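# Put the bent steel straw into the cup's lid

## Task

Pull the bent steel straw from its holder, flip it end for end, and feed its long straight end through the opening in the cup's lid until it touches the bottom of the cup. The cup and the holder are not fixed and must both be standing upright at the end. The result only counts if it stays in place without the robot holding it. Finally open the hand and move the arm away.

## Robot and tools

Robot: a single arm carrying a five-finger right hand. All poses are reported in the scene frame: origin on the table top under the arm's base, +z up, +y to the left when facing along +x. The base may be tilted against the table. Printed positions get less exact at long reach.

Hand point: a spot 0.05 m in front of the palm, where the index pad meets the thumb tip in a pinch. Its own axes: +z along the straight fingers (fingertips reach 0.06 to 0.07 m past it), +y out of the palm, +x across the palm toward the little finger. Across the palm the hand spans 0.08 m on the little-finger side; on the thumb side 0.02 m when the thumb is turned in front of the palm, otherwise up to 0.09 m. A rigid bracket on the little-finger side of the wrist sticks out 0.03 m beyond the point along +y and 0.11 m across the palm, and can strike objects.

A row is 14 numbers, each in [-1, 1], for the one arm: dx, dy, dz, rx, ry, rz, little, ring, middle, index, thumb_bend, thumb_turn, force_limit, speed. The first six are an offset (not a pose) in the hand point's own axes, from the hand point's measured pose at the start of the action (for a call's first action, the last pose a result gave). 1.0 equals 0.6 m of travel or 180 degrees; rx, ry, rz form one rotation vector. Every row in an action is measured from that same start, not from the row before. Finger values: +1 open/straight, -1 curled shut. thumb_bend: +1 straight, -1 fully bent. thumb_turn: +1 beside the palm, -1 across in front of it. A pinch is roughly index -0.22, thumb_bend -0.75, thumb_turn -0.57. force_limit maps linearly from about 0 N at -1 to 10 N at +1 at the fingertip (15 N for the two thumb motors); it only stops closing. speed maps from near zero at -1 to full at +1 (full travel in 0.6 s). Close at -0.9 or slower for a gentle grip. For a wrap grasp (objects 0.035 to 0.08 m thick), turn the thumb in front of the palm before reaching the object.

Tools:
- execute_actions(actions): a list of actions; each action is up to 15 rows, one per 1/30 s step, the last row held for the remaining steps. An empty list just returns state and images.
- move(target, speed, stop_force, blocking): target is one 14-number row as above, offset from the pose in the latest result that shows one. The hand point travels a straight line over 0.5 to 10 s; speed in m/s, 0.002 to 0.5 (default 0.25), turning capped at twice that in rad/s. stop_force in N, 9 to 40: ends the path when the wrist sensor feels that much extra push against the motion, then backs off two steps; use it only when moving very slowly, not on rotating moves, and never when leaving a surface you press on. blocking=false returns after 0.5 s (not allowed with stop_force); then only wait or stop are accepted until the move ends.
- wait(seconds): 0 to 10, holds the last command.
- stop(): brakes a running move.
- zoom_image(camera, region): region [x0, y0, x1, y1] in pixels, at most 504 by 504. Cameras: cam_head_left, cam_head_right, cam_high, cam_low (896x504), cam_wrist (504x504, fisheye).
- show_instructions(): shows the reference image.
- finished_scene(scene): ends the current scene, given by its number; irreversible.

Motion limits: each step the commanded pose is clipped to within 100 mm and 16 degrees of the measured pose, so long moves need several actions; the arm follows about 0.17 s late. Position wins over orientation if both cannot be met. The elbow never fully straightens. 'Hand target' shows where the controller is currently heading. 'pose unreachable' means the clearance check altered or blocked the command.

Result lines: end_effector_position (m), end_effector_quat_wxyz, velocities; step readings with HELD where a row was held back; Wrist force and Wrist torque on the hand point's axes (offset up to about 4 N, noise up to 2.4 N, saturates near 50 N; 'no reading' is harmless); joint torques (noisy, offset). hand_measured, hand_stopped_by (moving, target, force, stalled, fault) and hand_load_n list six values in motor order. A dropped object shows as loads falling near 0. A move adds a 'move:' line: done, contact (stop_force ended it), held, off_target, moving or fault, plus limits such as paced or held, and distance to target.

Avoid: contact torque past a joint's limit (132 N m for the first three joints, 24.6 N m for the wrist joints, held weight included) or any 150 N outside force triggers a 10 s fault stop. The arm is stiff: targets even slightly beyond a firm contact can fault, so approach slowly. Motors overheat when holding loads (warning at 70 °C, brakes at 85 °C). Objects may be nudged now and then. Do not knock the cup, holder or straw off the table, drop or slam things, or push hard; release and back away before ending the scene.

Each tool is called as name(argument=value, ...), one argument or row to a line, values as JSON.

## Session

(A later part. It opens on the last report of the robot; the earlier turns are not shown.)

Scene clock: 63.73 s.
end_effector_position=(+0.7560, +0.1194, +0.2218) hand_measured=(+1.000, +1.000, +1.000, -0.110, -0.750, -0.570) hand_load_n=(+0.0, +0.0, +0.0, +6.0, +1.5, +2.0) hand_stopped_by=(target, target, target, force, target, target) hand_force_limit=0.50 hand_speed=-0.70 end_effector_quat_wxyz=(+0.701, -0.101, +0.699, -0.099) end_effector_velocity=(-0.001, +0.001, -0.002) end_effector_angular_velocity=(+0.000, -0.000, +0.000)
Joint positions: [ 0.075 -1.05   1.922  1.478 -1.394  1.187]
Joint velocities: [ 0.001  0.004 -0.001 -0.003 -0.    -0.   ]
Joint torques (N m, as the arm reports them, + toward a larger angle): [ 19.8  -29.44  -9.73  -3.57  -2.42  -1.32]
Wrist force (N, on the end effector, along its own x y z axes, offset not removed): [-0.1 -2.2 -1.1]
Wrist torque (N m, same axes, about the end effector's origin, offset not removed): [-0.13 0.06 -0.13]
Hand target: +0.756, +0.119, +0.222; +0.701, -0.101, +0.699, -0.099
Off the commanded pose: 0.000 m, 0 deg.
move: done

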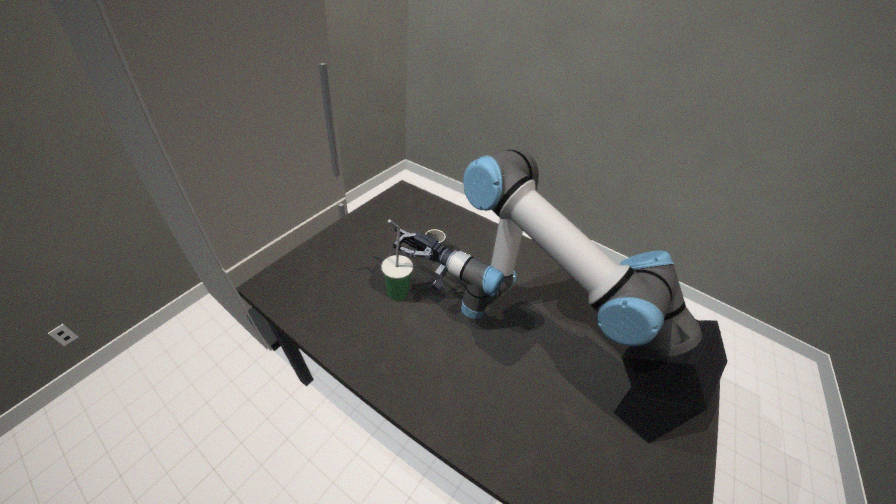

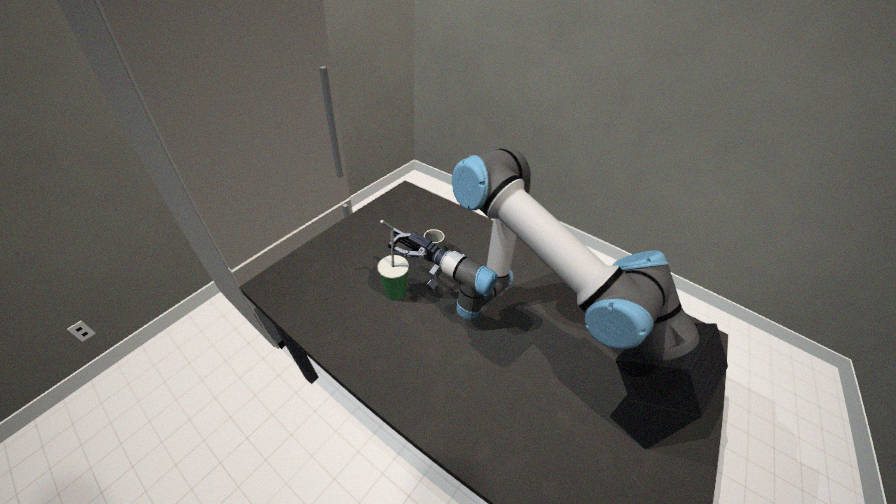

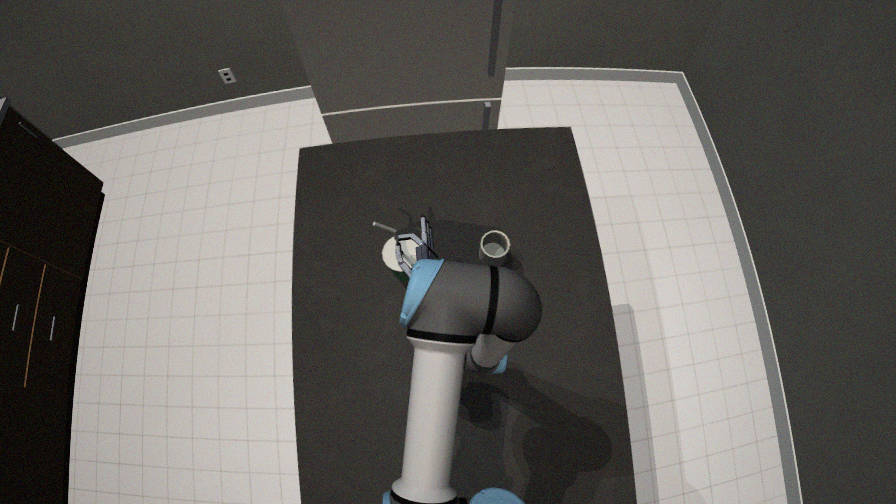

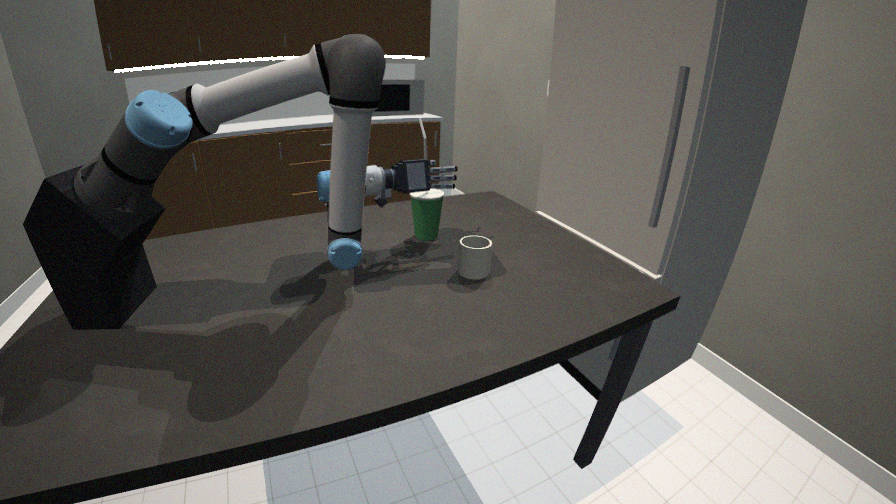

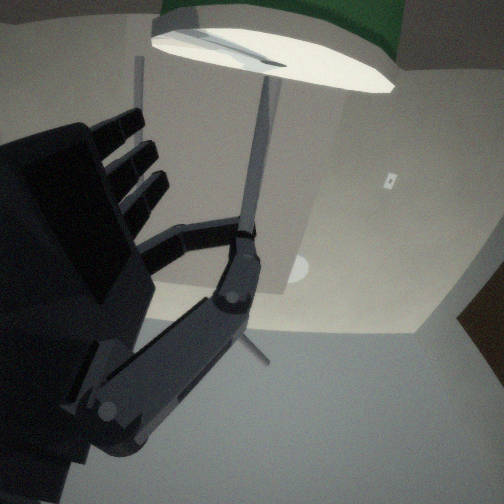

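move(
  target=[0.026,0.0058,0.001,0,0,0,1,1,1,-0.5,-0.75,-0.57,0.5,-0.7],
  speed=0.015,
)

zoom_image(
  camera="cam_head_left",
  region=[370,230,430,290],
)

Scene clock: 68.40 s.
end_effector_position=(+0.7566, +0.1184, +0.2060) hand_measured=(+1.000, +1.000, +1.000, -0.110, -0.750, -0.570) hand_load_n=(+0.0, +0.0, +0.0, +6.0, +1.5, +2.0) hand_stopped_by=(target, target, target, force, target, target) hand_force_limit=0.50 hand_speed=-0.70 end_effector_quat_wxyz=(+0.701, -0.101, +0.699, -0.099) end_effector_velocity=(+0.000, -0.000, -0.002) end_effector_angular_velocity=(-0.000, -0.001, +0.001)
Joint positions: [ 0.069 -1.013  1.893  1.469 -1.389  1.191]
Joint velocities: [-0.001  0.005 -0.004 -0.001  0.002  0.001]
Joint torques (N m, as the arm reports them, + toward a larger angle): [  8.26 -29.63  -9.53  -3.47   2.58   1.67]
Wrist force (N, on the end effector, along its own x y z axes, offset not removed): [-1.0 -3.0 -0.6]
Wrist torque (N m, same axes, about the end effector's origin, offset not removed): [-0.23 0.06 -0.31]
Hand target: +0.757, +0.118, +0.206; +0.701, -0.101, +0.699, -0.099
Off the commanded pose: 0.000 m, 0 deg.
move: done

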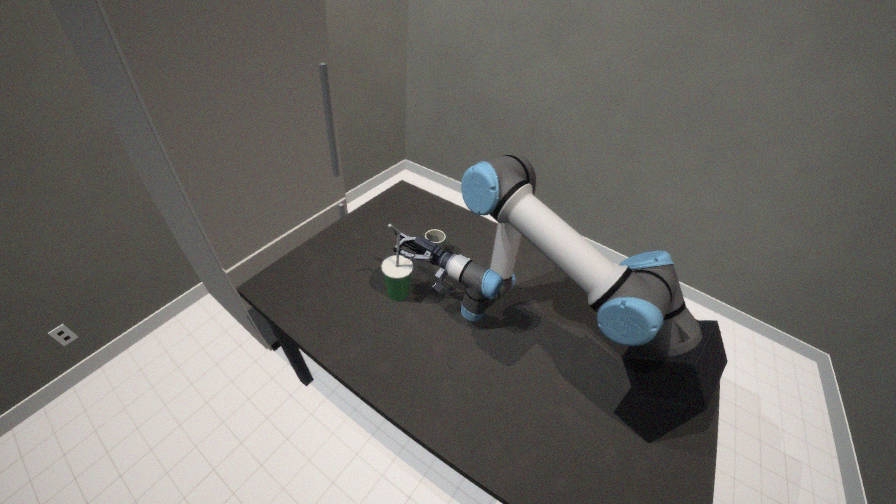

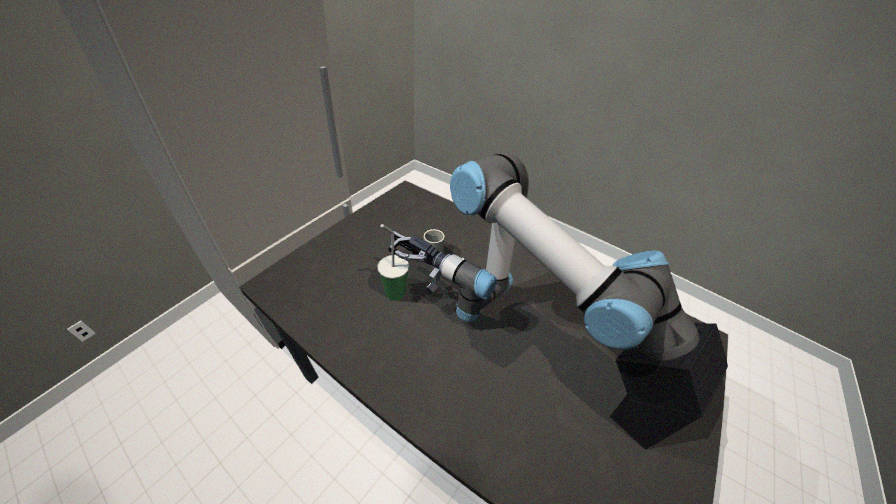

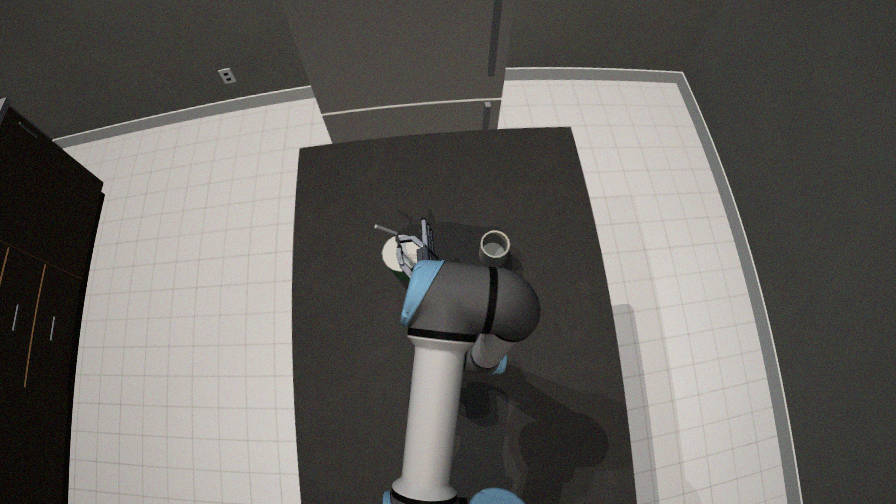

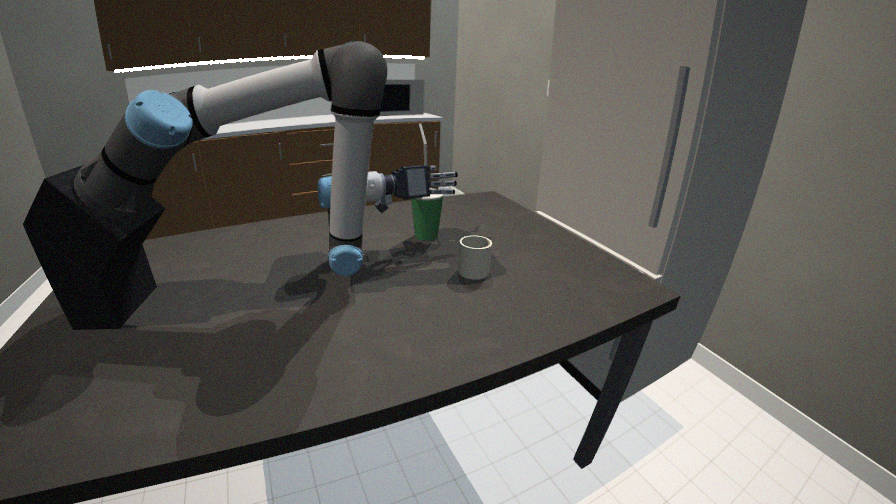

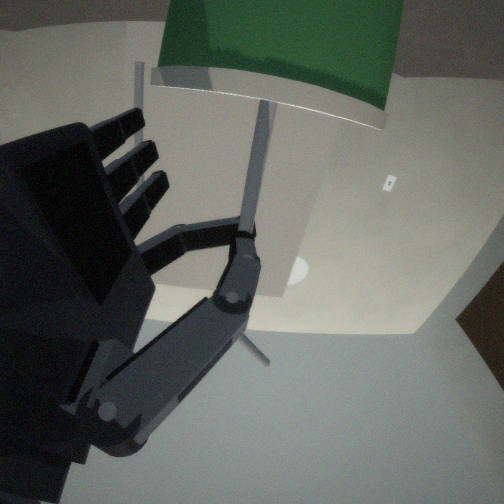

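Region (370, 230, 430, 290) of cam_head_left's 896x504 image, scaled by 8.400, with more detail than that image has.

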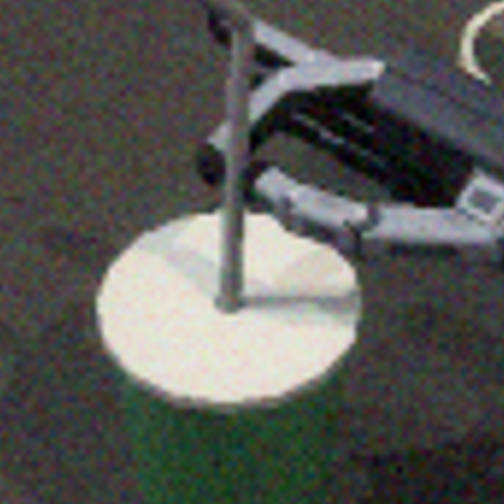

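Seems in. Continue.

move(
  target=[0.064,0.0184,0,0,0,0,1,1,1,-0.5,-0.75,-0.57,0.5,-0.7],
  speed=0.02,
)

zoom_image(
  camera="cam_head_left",
  region=[350,200,450,300],
)

Scene clock: 82.17 s.
end_effector_position=(+0.7566, +0.1183, +0.1711) hand_measured=(+1.000, +1.000, +1.000, -0.110, -0.750, -0.570) hand_load_n=(+0.0, +0.0, +0.0, +6.0, +1.5, +1.5) hand_stopped_by=(target, target, target, force, target, target) hand_force_limit=0.50 hand_speed=-0.70 end_effector_quat_wxyz=(+0.701, -0.101, +0.699, -0.099) end_effector_velocity=(-0.000, +0.000, -0.001) end_effector_angular_velocity=(+0.001, +0.002, +0.001)
Joint positions: [ 0.061 -0.93   1.827  1.452 -1.384  1.197]
Joint velocities: [0.    0.001 0.    0.001 0.001 0.   ]
Joint torques (N m, as the arm reports them, + toward a larger angle): [ 14.2  -43.86   0.76  -1.76  -0.05   0.06]
Wrist force (N, on the end effector, along its own x y z axes, offset not removed): [-1.9 -3.3 -0.3]
Wrist torque (N m, same axes, about the end effector's origin, offset not removed): [-0.48 0.38 -0.35]
Hand target: +0.757, +0.118, +0.171; +0.701, -0.101, +0.699, -0.099
Off the commanded pose: 0.005 m, 0 deg.
FORCE FAULT: contact force on the arm reached its limit, and the arm stopped for 10 seconds. The contact can be on any part of the arm, not only on its tool. That time counts as 20 of the actions that you can send in this scene. The arm's remaining commands of this call were not run. The arm holds still and accepts commands again. Move the arm away from the contact; if what it grips holds it there, let go first. Pushing or pulling that hard again can fault the arm again.
move: fault

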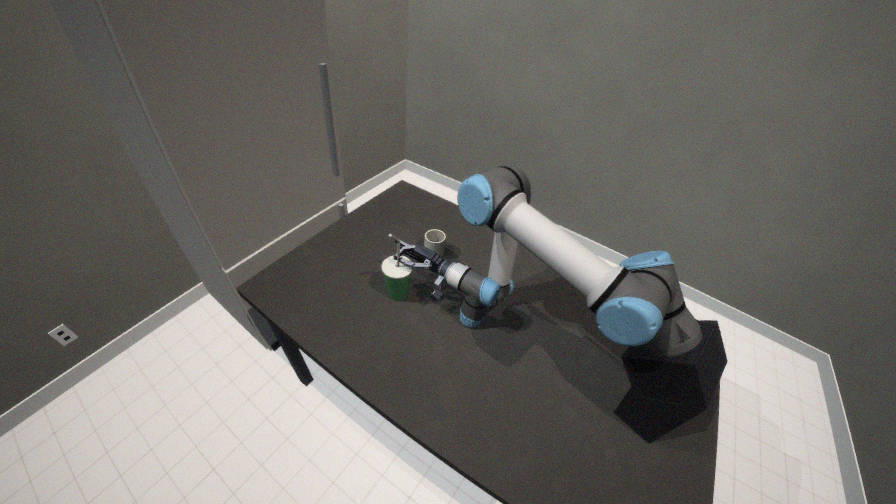

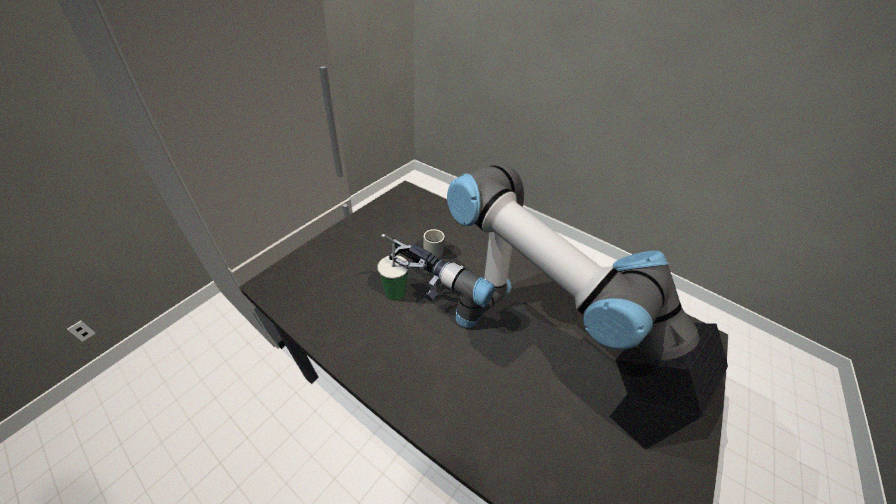

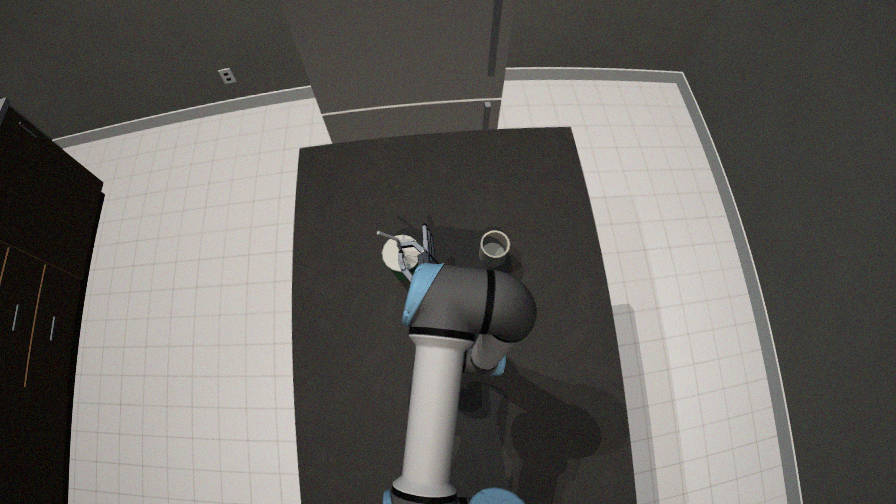

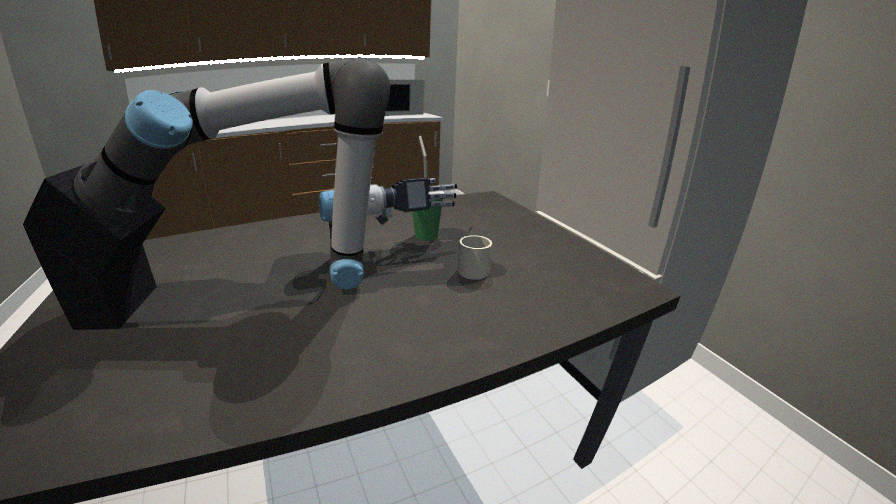

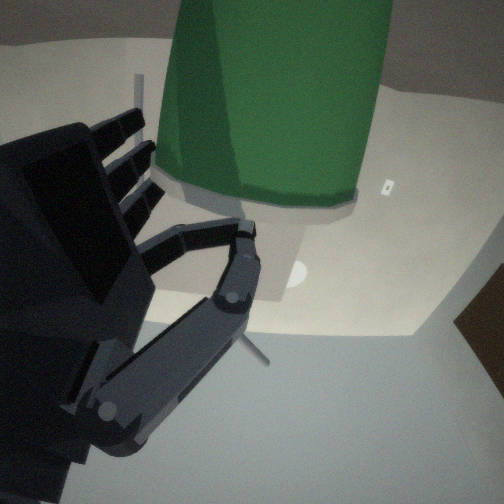

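Region (350, 200, 450, 300) of cam_head_left's 896x504 image, scaled by 5.040, with more detail than that image has.

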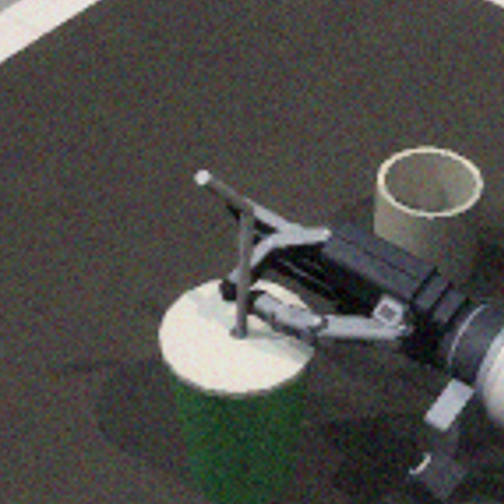

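Wrist touched the table. Rise slightly, release.

move(
  target=[-0.008,-0.0023,0,0,0,0,1,1,1,0.15,-0.75,-0.57,0.5,-0.6],
  speed=0.02,
)

move(
  target=[-0.016,-0.022,0,0,0,0,1,1,1,1,-0.75,-0.57,0.5,0.5],
  speed=0.05,
)

zoom_image(
  camera="cam_head_left",
  region=[350,200,450,300],
)

Scene clock: 85.03 s.
end_effector_position=(+0.7566, +0.1183, +0.1759) hand_measured=(+1.000, +1.000, +1.000, +0.150, -0.750, -0.570) hand_load_n=(+0.0, +0.0, +0.0, +0.0, +0.0, +0.0) hand_stopped_by=(target, target, target, target, target, target) hand_force_limit=0.50 hand_speed=-0.60 end_effector_quat_wxyz=(+0.701, -0.101, +0.699, -0.099) end_effector_velocity=(-0.000, -0.000, +0.002) end_effector_angular_velocity=(-0.000, -0.001, -0.000)
Joint positions: [ 0.062 -0.941  1.836  1.454 -1.384  1.196]
Joint velocities: [ 0.    -0.005  0.004 -0.    -0.    -0.   ]
Joint torques (N m, as the arm reports them, + toward a larger angle): [ 21.16 -56.59  10.32  -0.11  -2.59  -1.45]
Wrist force (N, on the end effector, along its own x y z axes, offset not removed): [0.1 2.4 -1.7]
Wrist torque (N m, same axes, about the end effector's origin, offset not removed): [0.30 0.06 0.07]
Hand target: +0.757, +0.118, +0.176; +0.701, -0.101, +0.699, -0.099
Off the commanded pose: 0.000 m, 0 deg.
move: done

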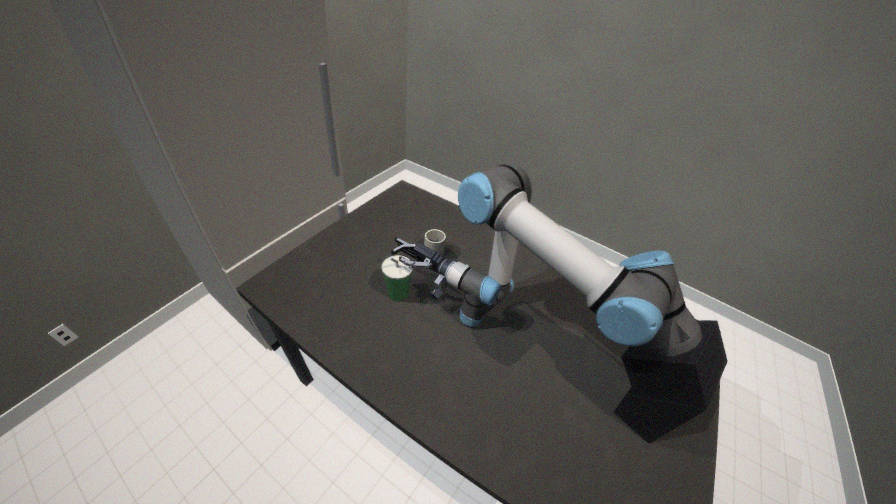

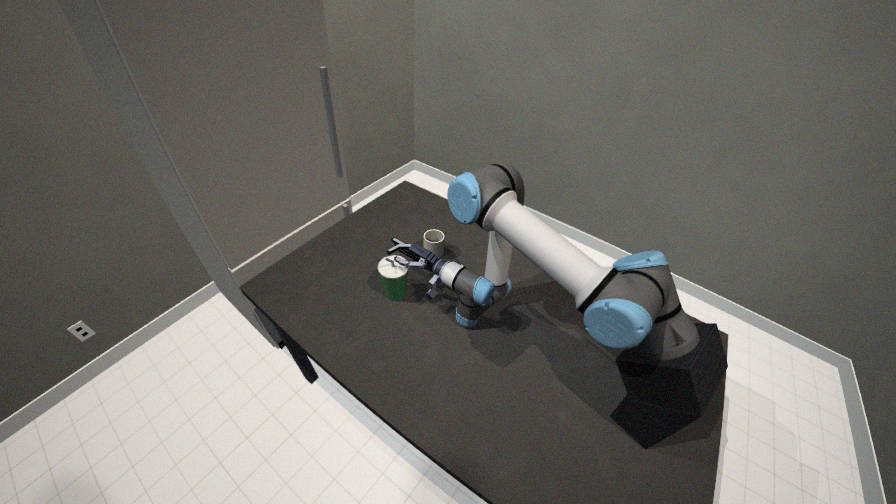

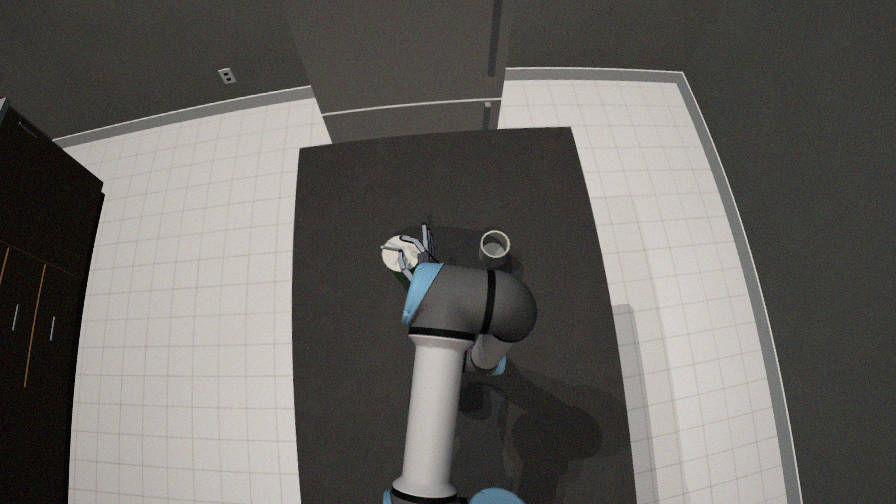

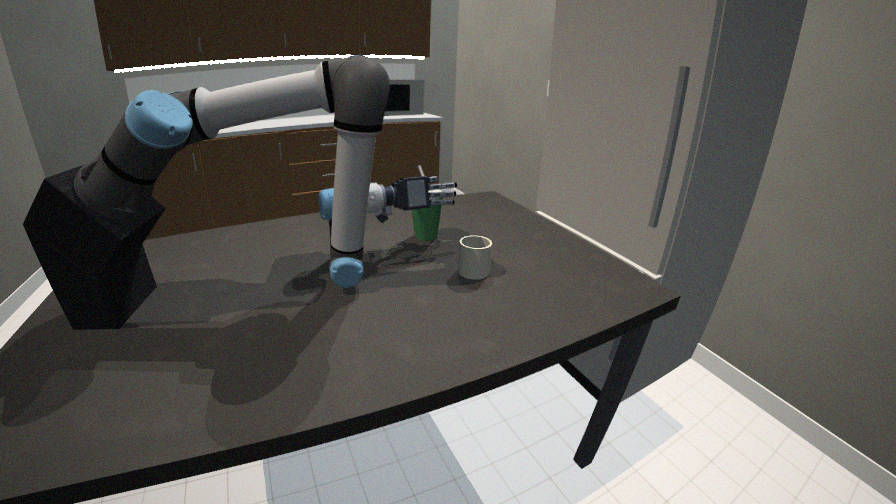

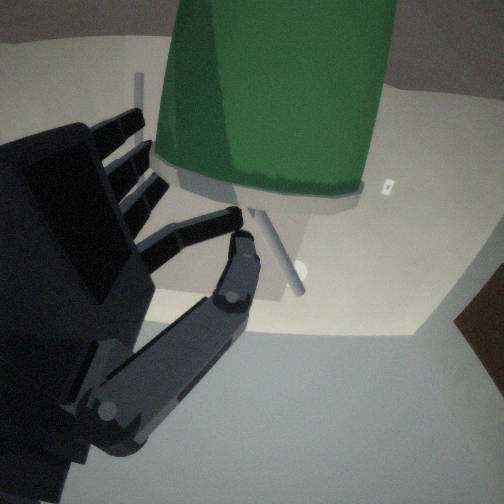

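Scene clock: 85.87 s.
end_effector_position=(+0.7566, +0.1084, +0.1887) hand_measured=(+1.000, +1.000, +1.000, +1.000, -0.750, -0.570) hand_load_n=(+0.0, +0.0, +0.0, +0.0, +0.0, +0.0) hand_stopped_by=(target, target, target, target, target, target) hand_force_limit=0.50 hand_speed=0.50 end_effector_quat_wxyz=(+0.701, -0.101, +0.699, -0.099) end_effector_velocity=(-0.000, -0.001, +0.001) end_effector_angular_velocity=(+0.000, +0.001, +0.001)
Joint positions: [ 0.042 -0.979  1.867  1.458 -1.37   1.211]
Joint velocities: [-0.003 -0.005  0.005  0.001  0.003  0.002]
Joint torques (N m, as the arm reports them, + toward a larger angle): [  6.51 -58.86   8.6   -0.16   2.61   1.64]
Wrist force (N, on the end effector, along its own x y z axes, offset not removed): [0.5 -1.4 1.3]
Wrist torque (N m, same axes, about the end effector's origin, offset not removed): [-0.39 -0.12 0.08]
Hand target: +0.757, +0.108, +0.189; +0.701, -0.101, +0.699, -0.099
Off the commanded pose: 0.000 m, 0 deg.
move: done

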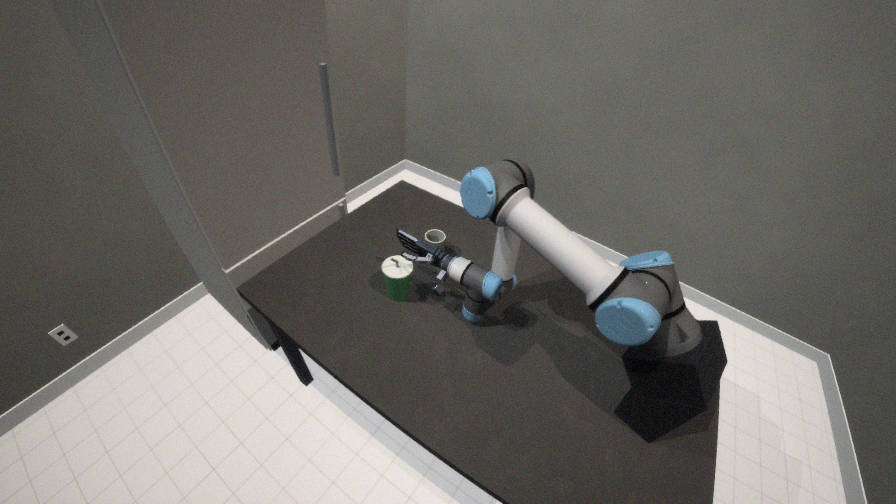

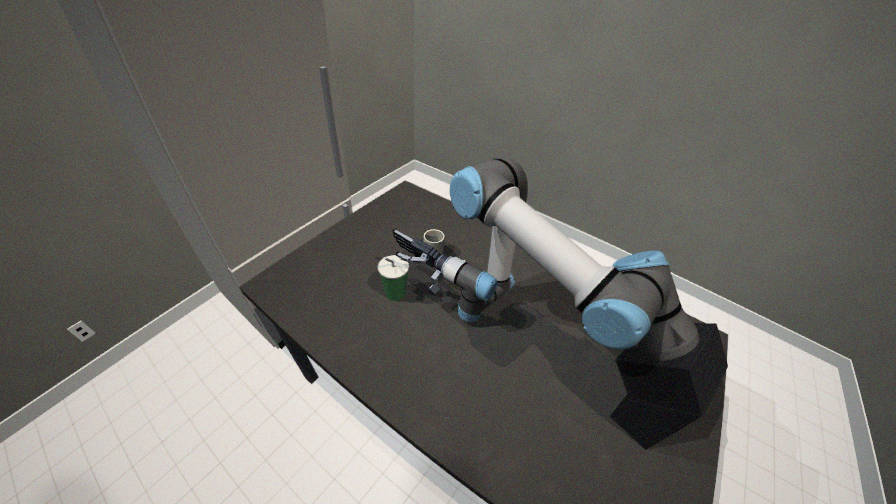

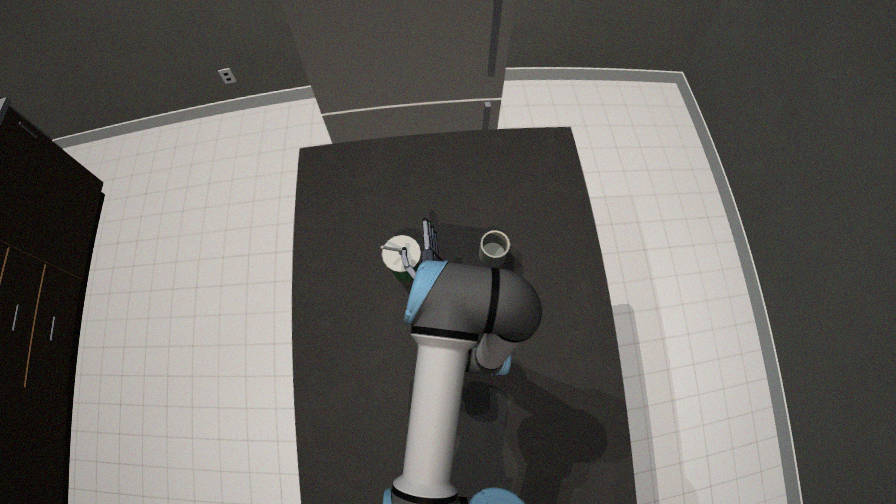

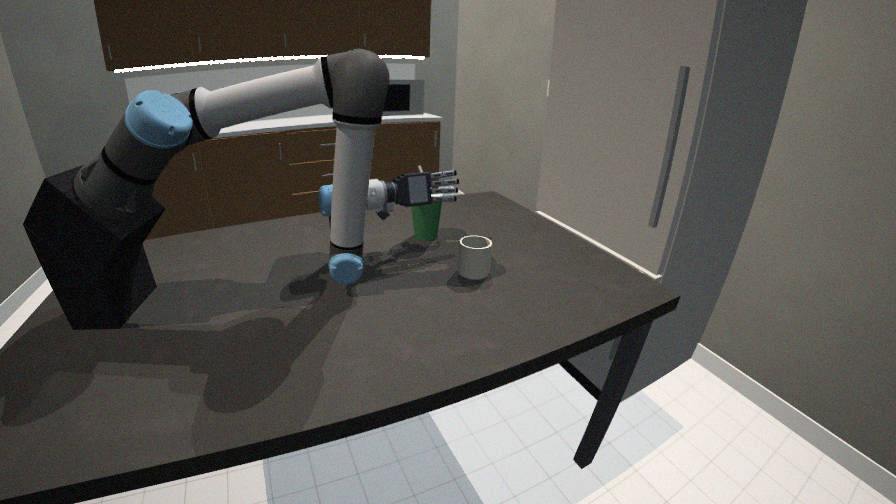

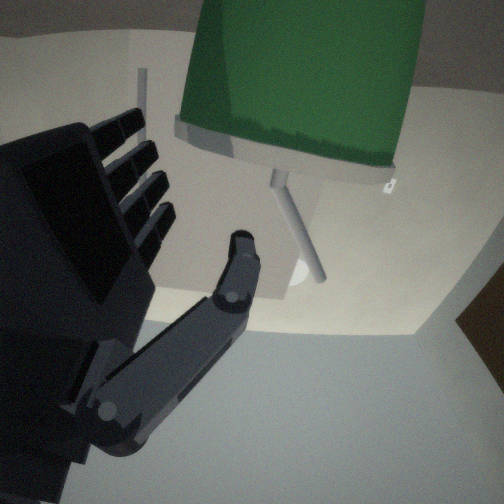

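Region (350, 200, 450, 300) of cam_head_left's 896x504 image, scaled by 5.040, with more detail than that image has.

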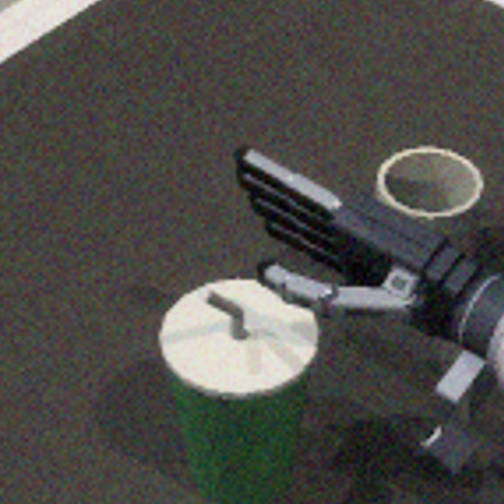

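move(
  target=[-0.2,-0.09,-0.1,0,0,0,1,1,1,1,-0.75,-0.57,0.5,0.5],
)

finished_scene(
  scene=2,
)

Scene clock: 89.10 s.
end_effector_position=(+0.6967, +0.0900, +0.3188) hand_measured=(+1.000, +1.000, +1.000, +1.000, -0.750, -0.570) hand_load_n=(+0.0, +0.0, +0.0, +0.0, +0.0, +0.0) hand_stopped_by=(target, target, target, target, target, target) hand_force_limit=0.50 hand_speed=0.50 end_effector_quat_wxyz=(+0.701, -0.101, +0.699, -0.099) end_effector_velocity=(-0.001, -0.001, +0.001) end_effector_angular_velocity=(+0.000, +0.001, +0.001)
Joint positions: [-0.031 -1.322  2.24   1.416 -1.319  1.265]
Joint velocities: [-0.004 -0.004  0.006 -0.001  0.003  0.003]
Joint torques (N m, as the arm reports them, + toward a larger angle): [  5.91 -51.07  11.2    0.     2.43   1.59]
Wrist force (N, on the end effector, along its own x y z axes, offset not removed): [0.7 -0.4 -3.2]
Wrist torque (N m, same axes, about the end effector's origin, offset not removed): [0.10 -0.07 -0.36]
Hand target: +0.697, +0.090, +0.319; +0.701, -0.101, +0.699, -0.099
Off the commanded pose: 0.000 m, 0 deg.
move: done

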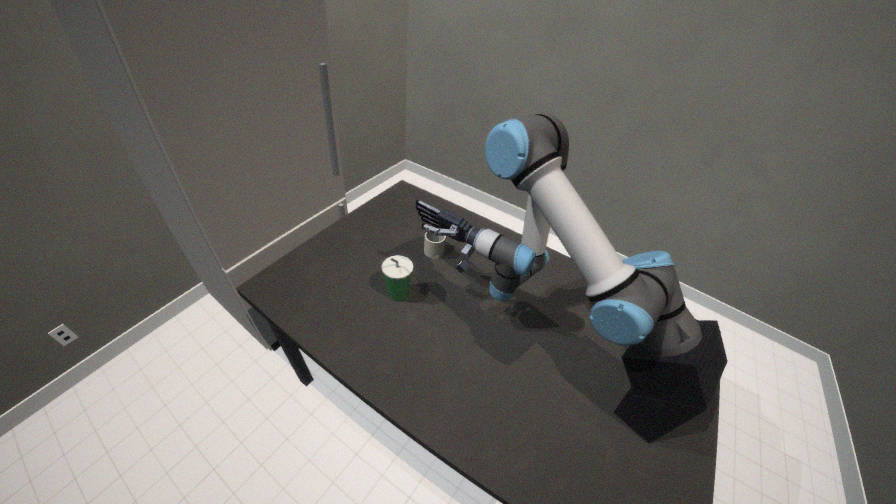

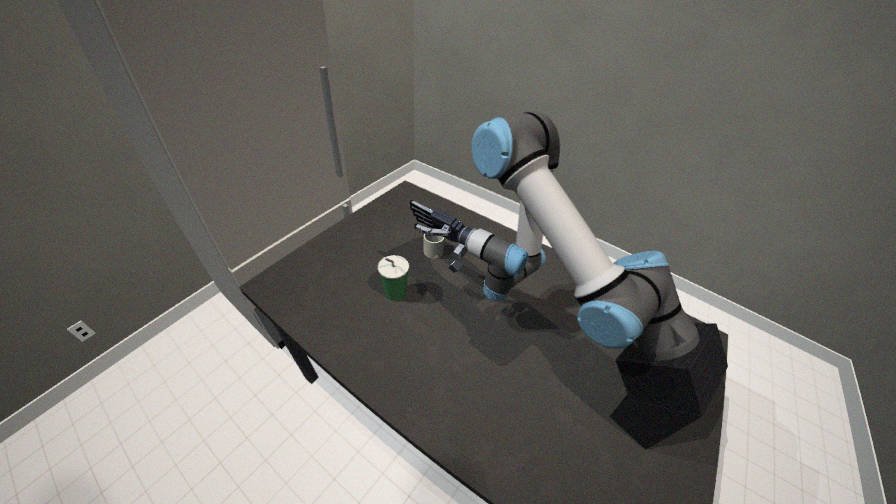

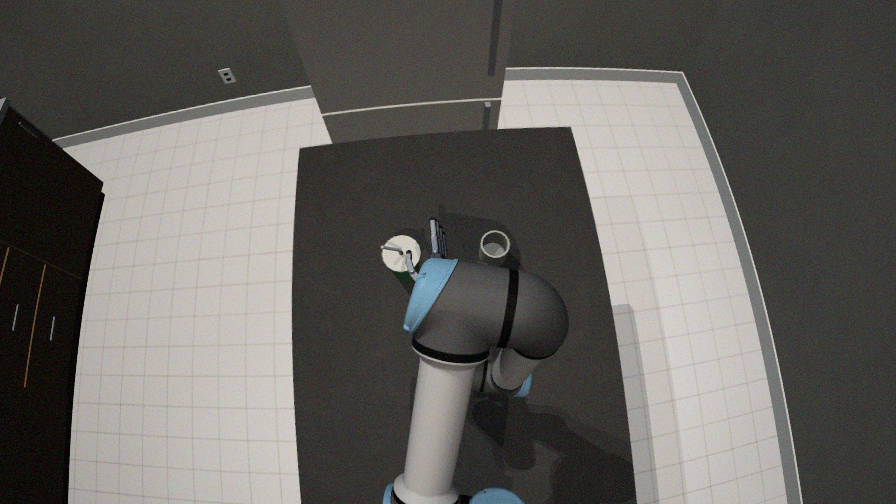

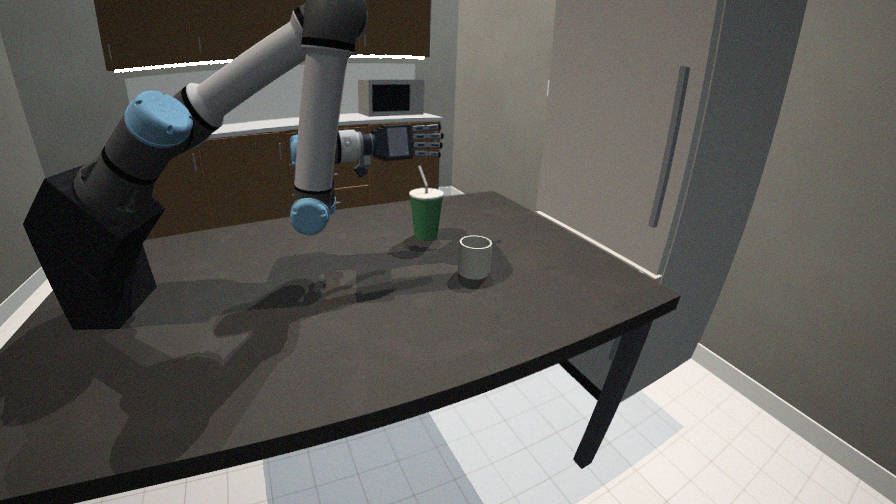

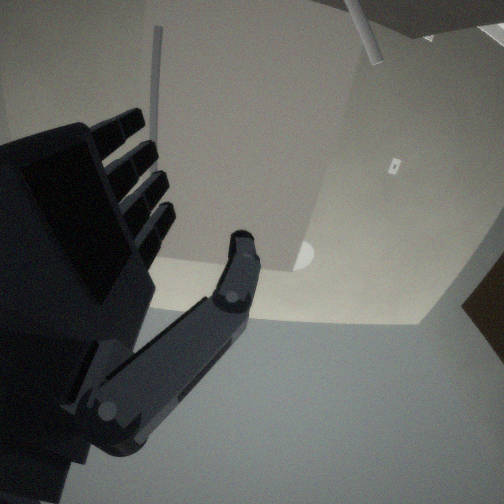

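The scene is finished: the task was done.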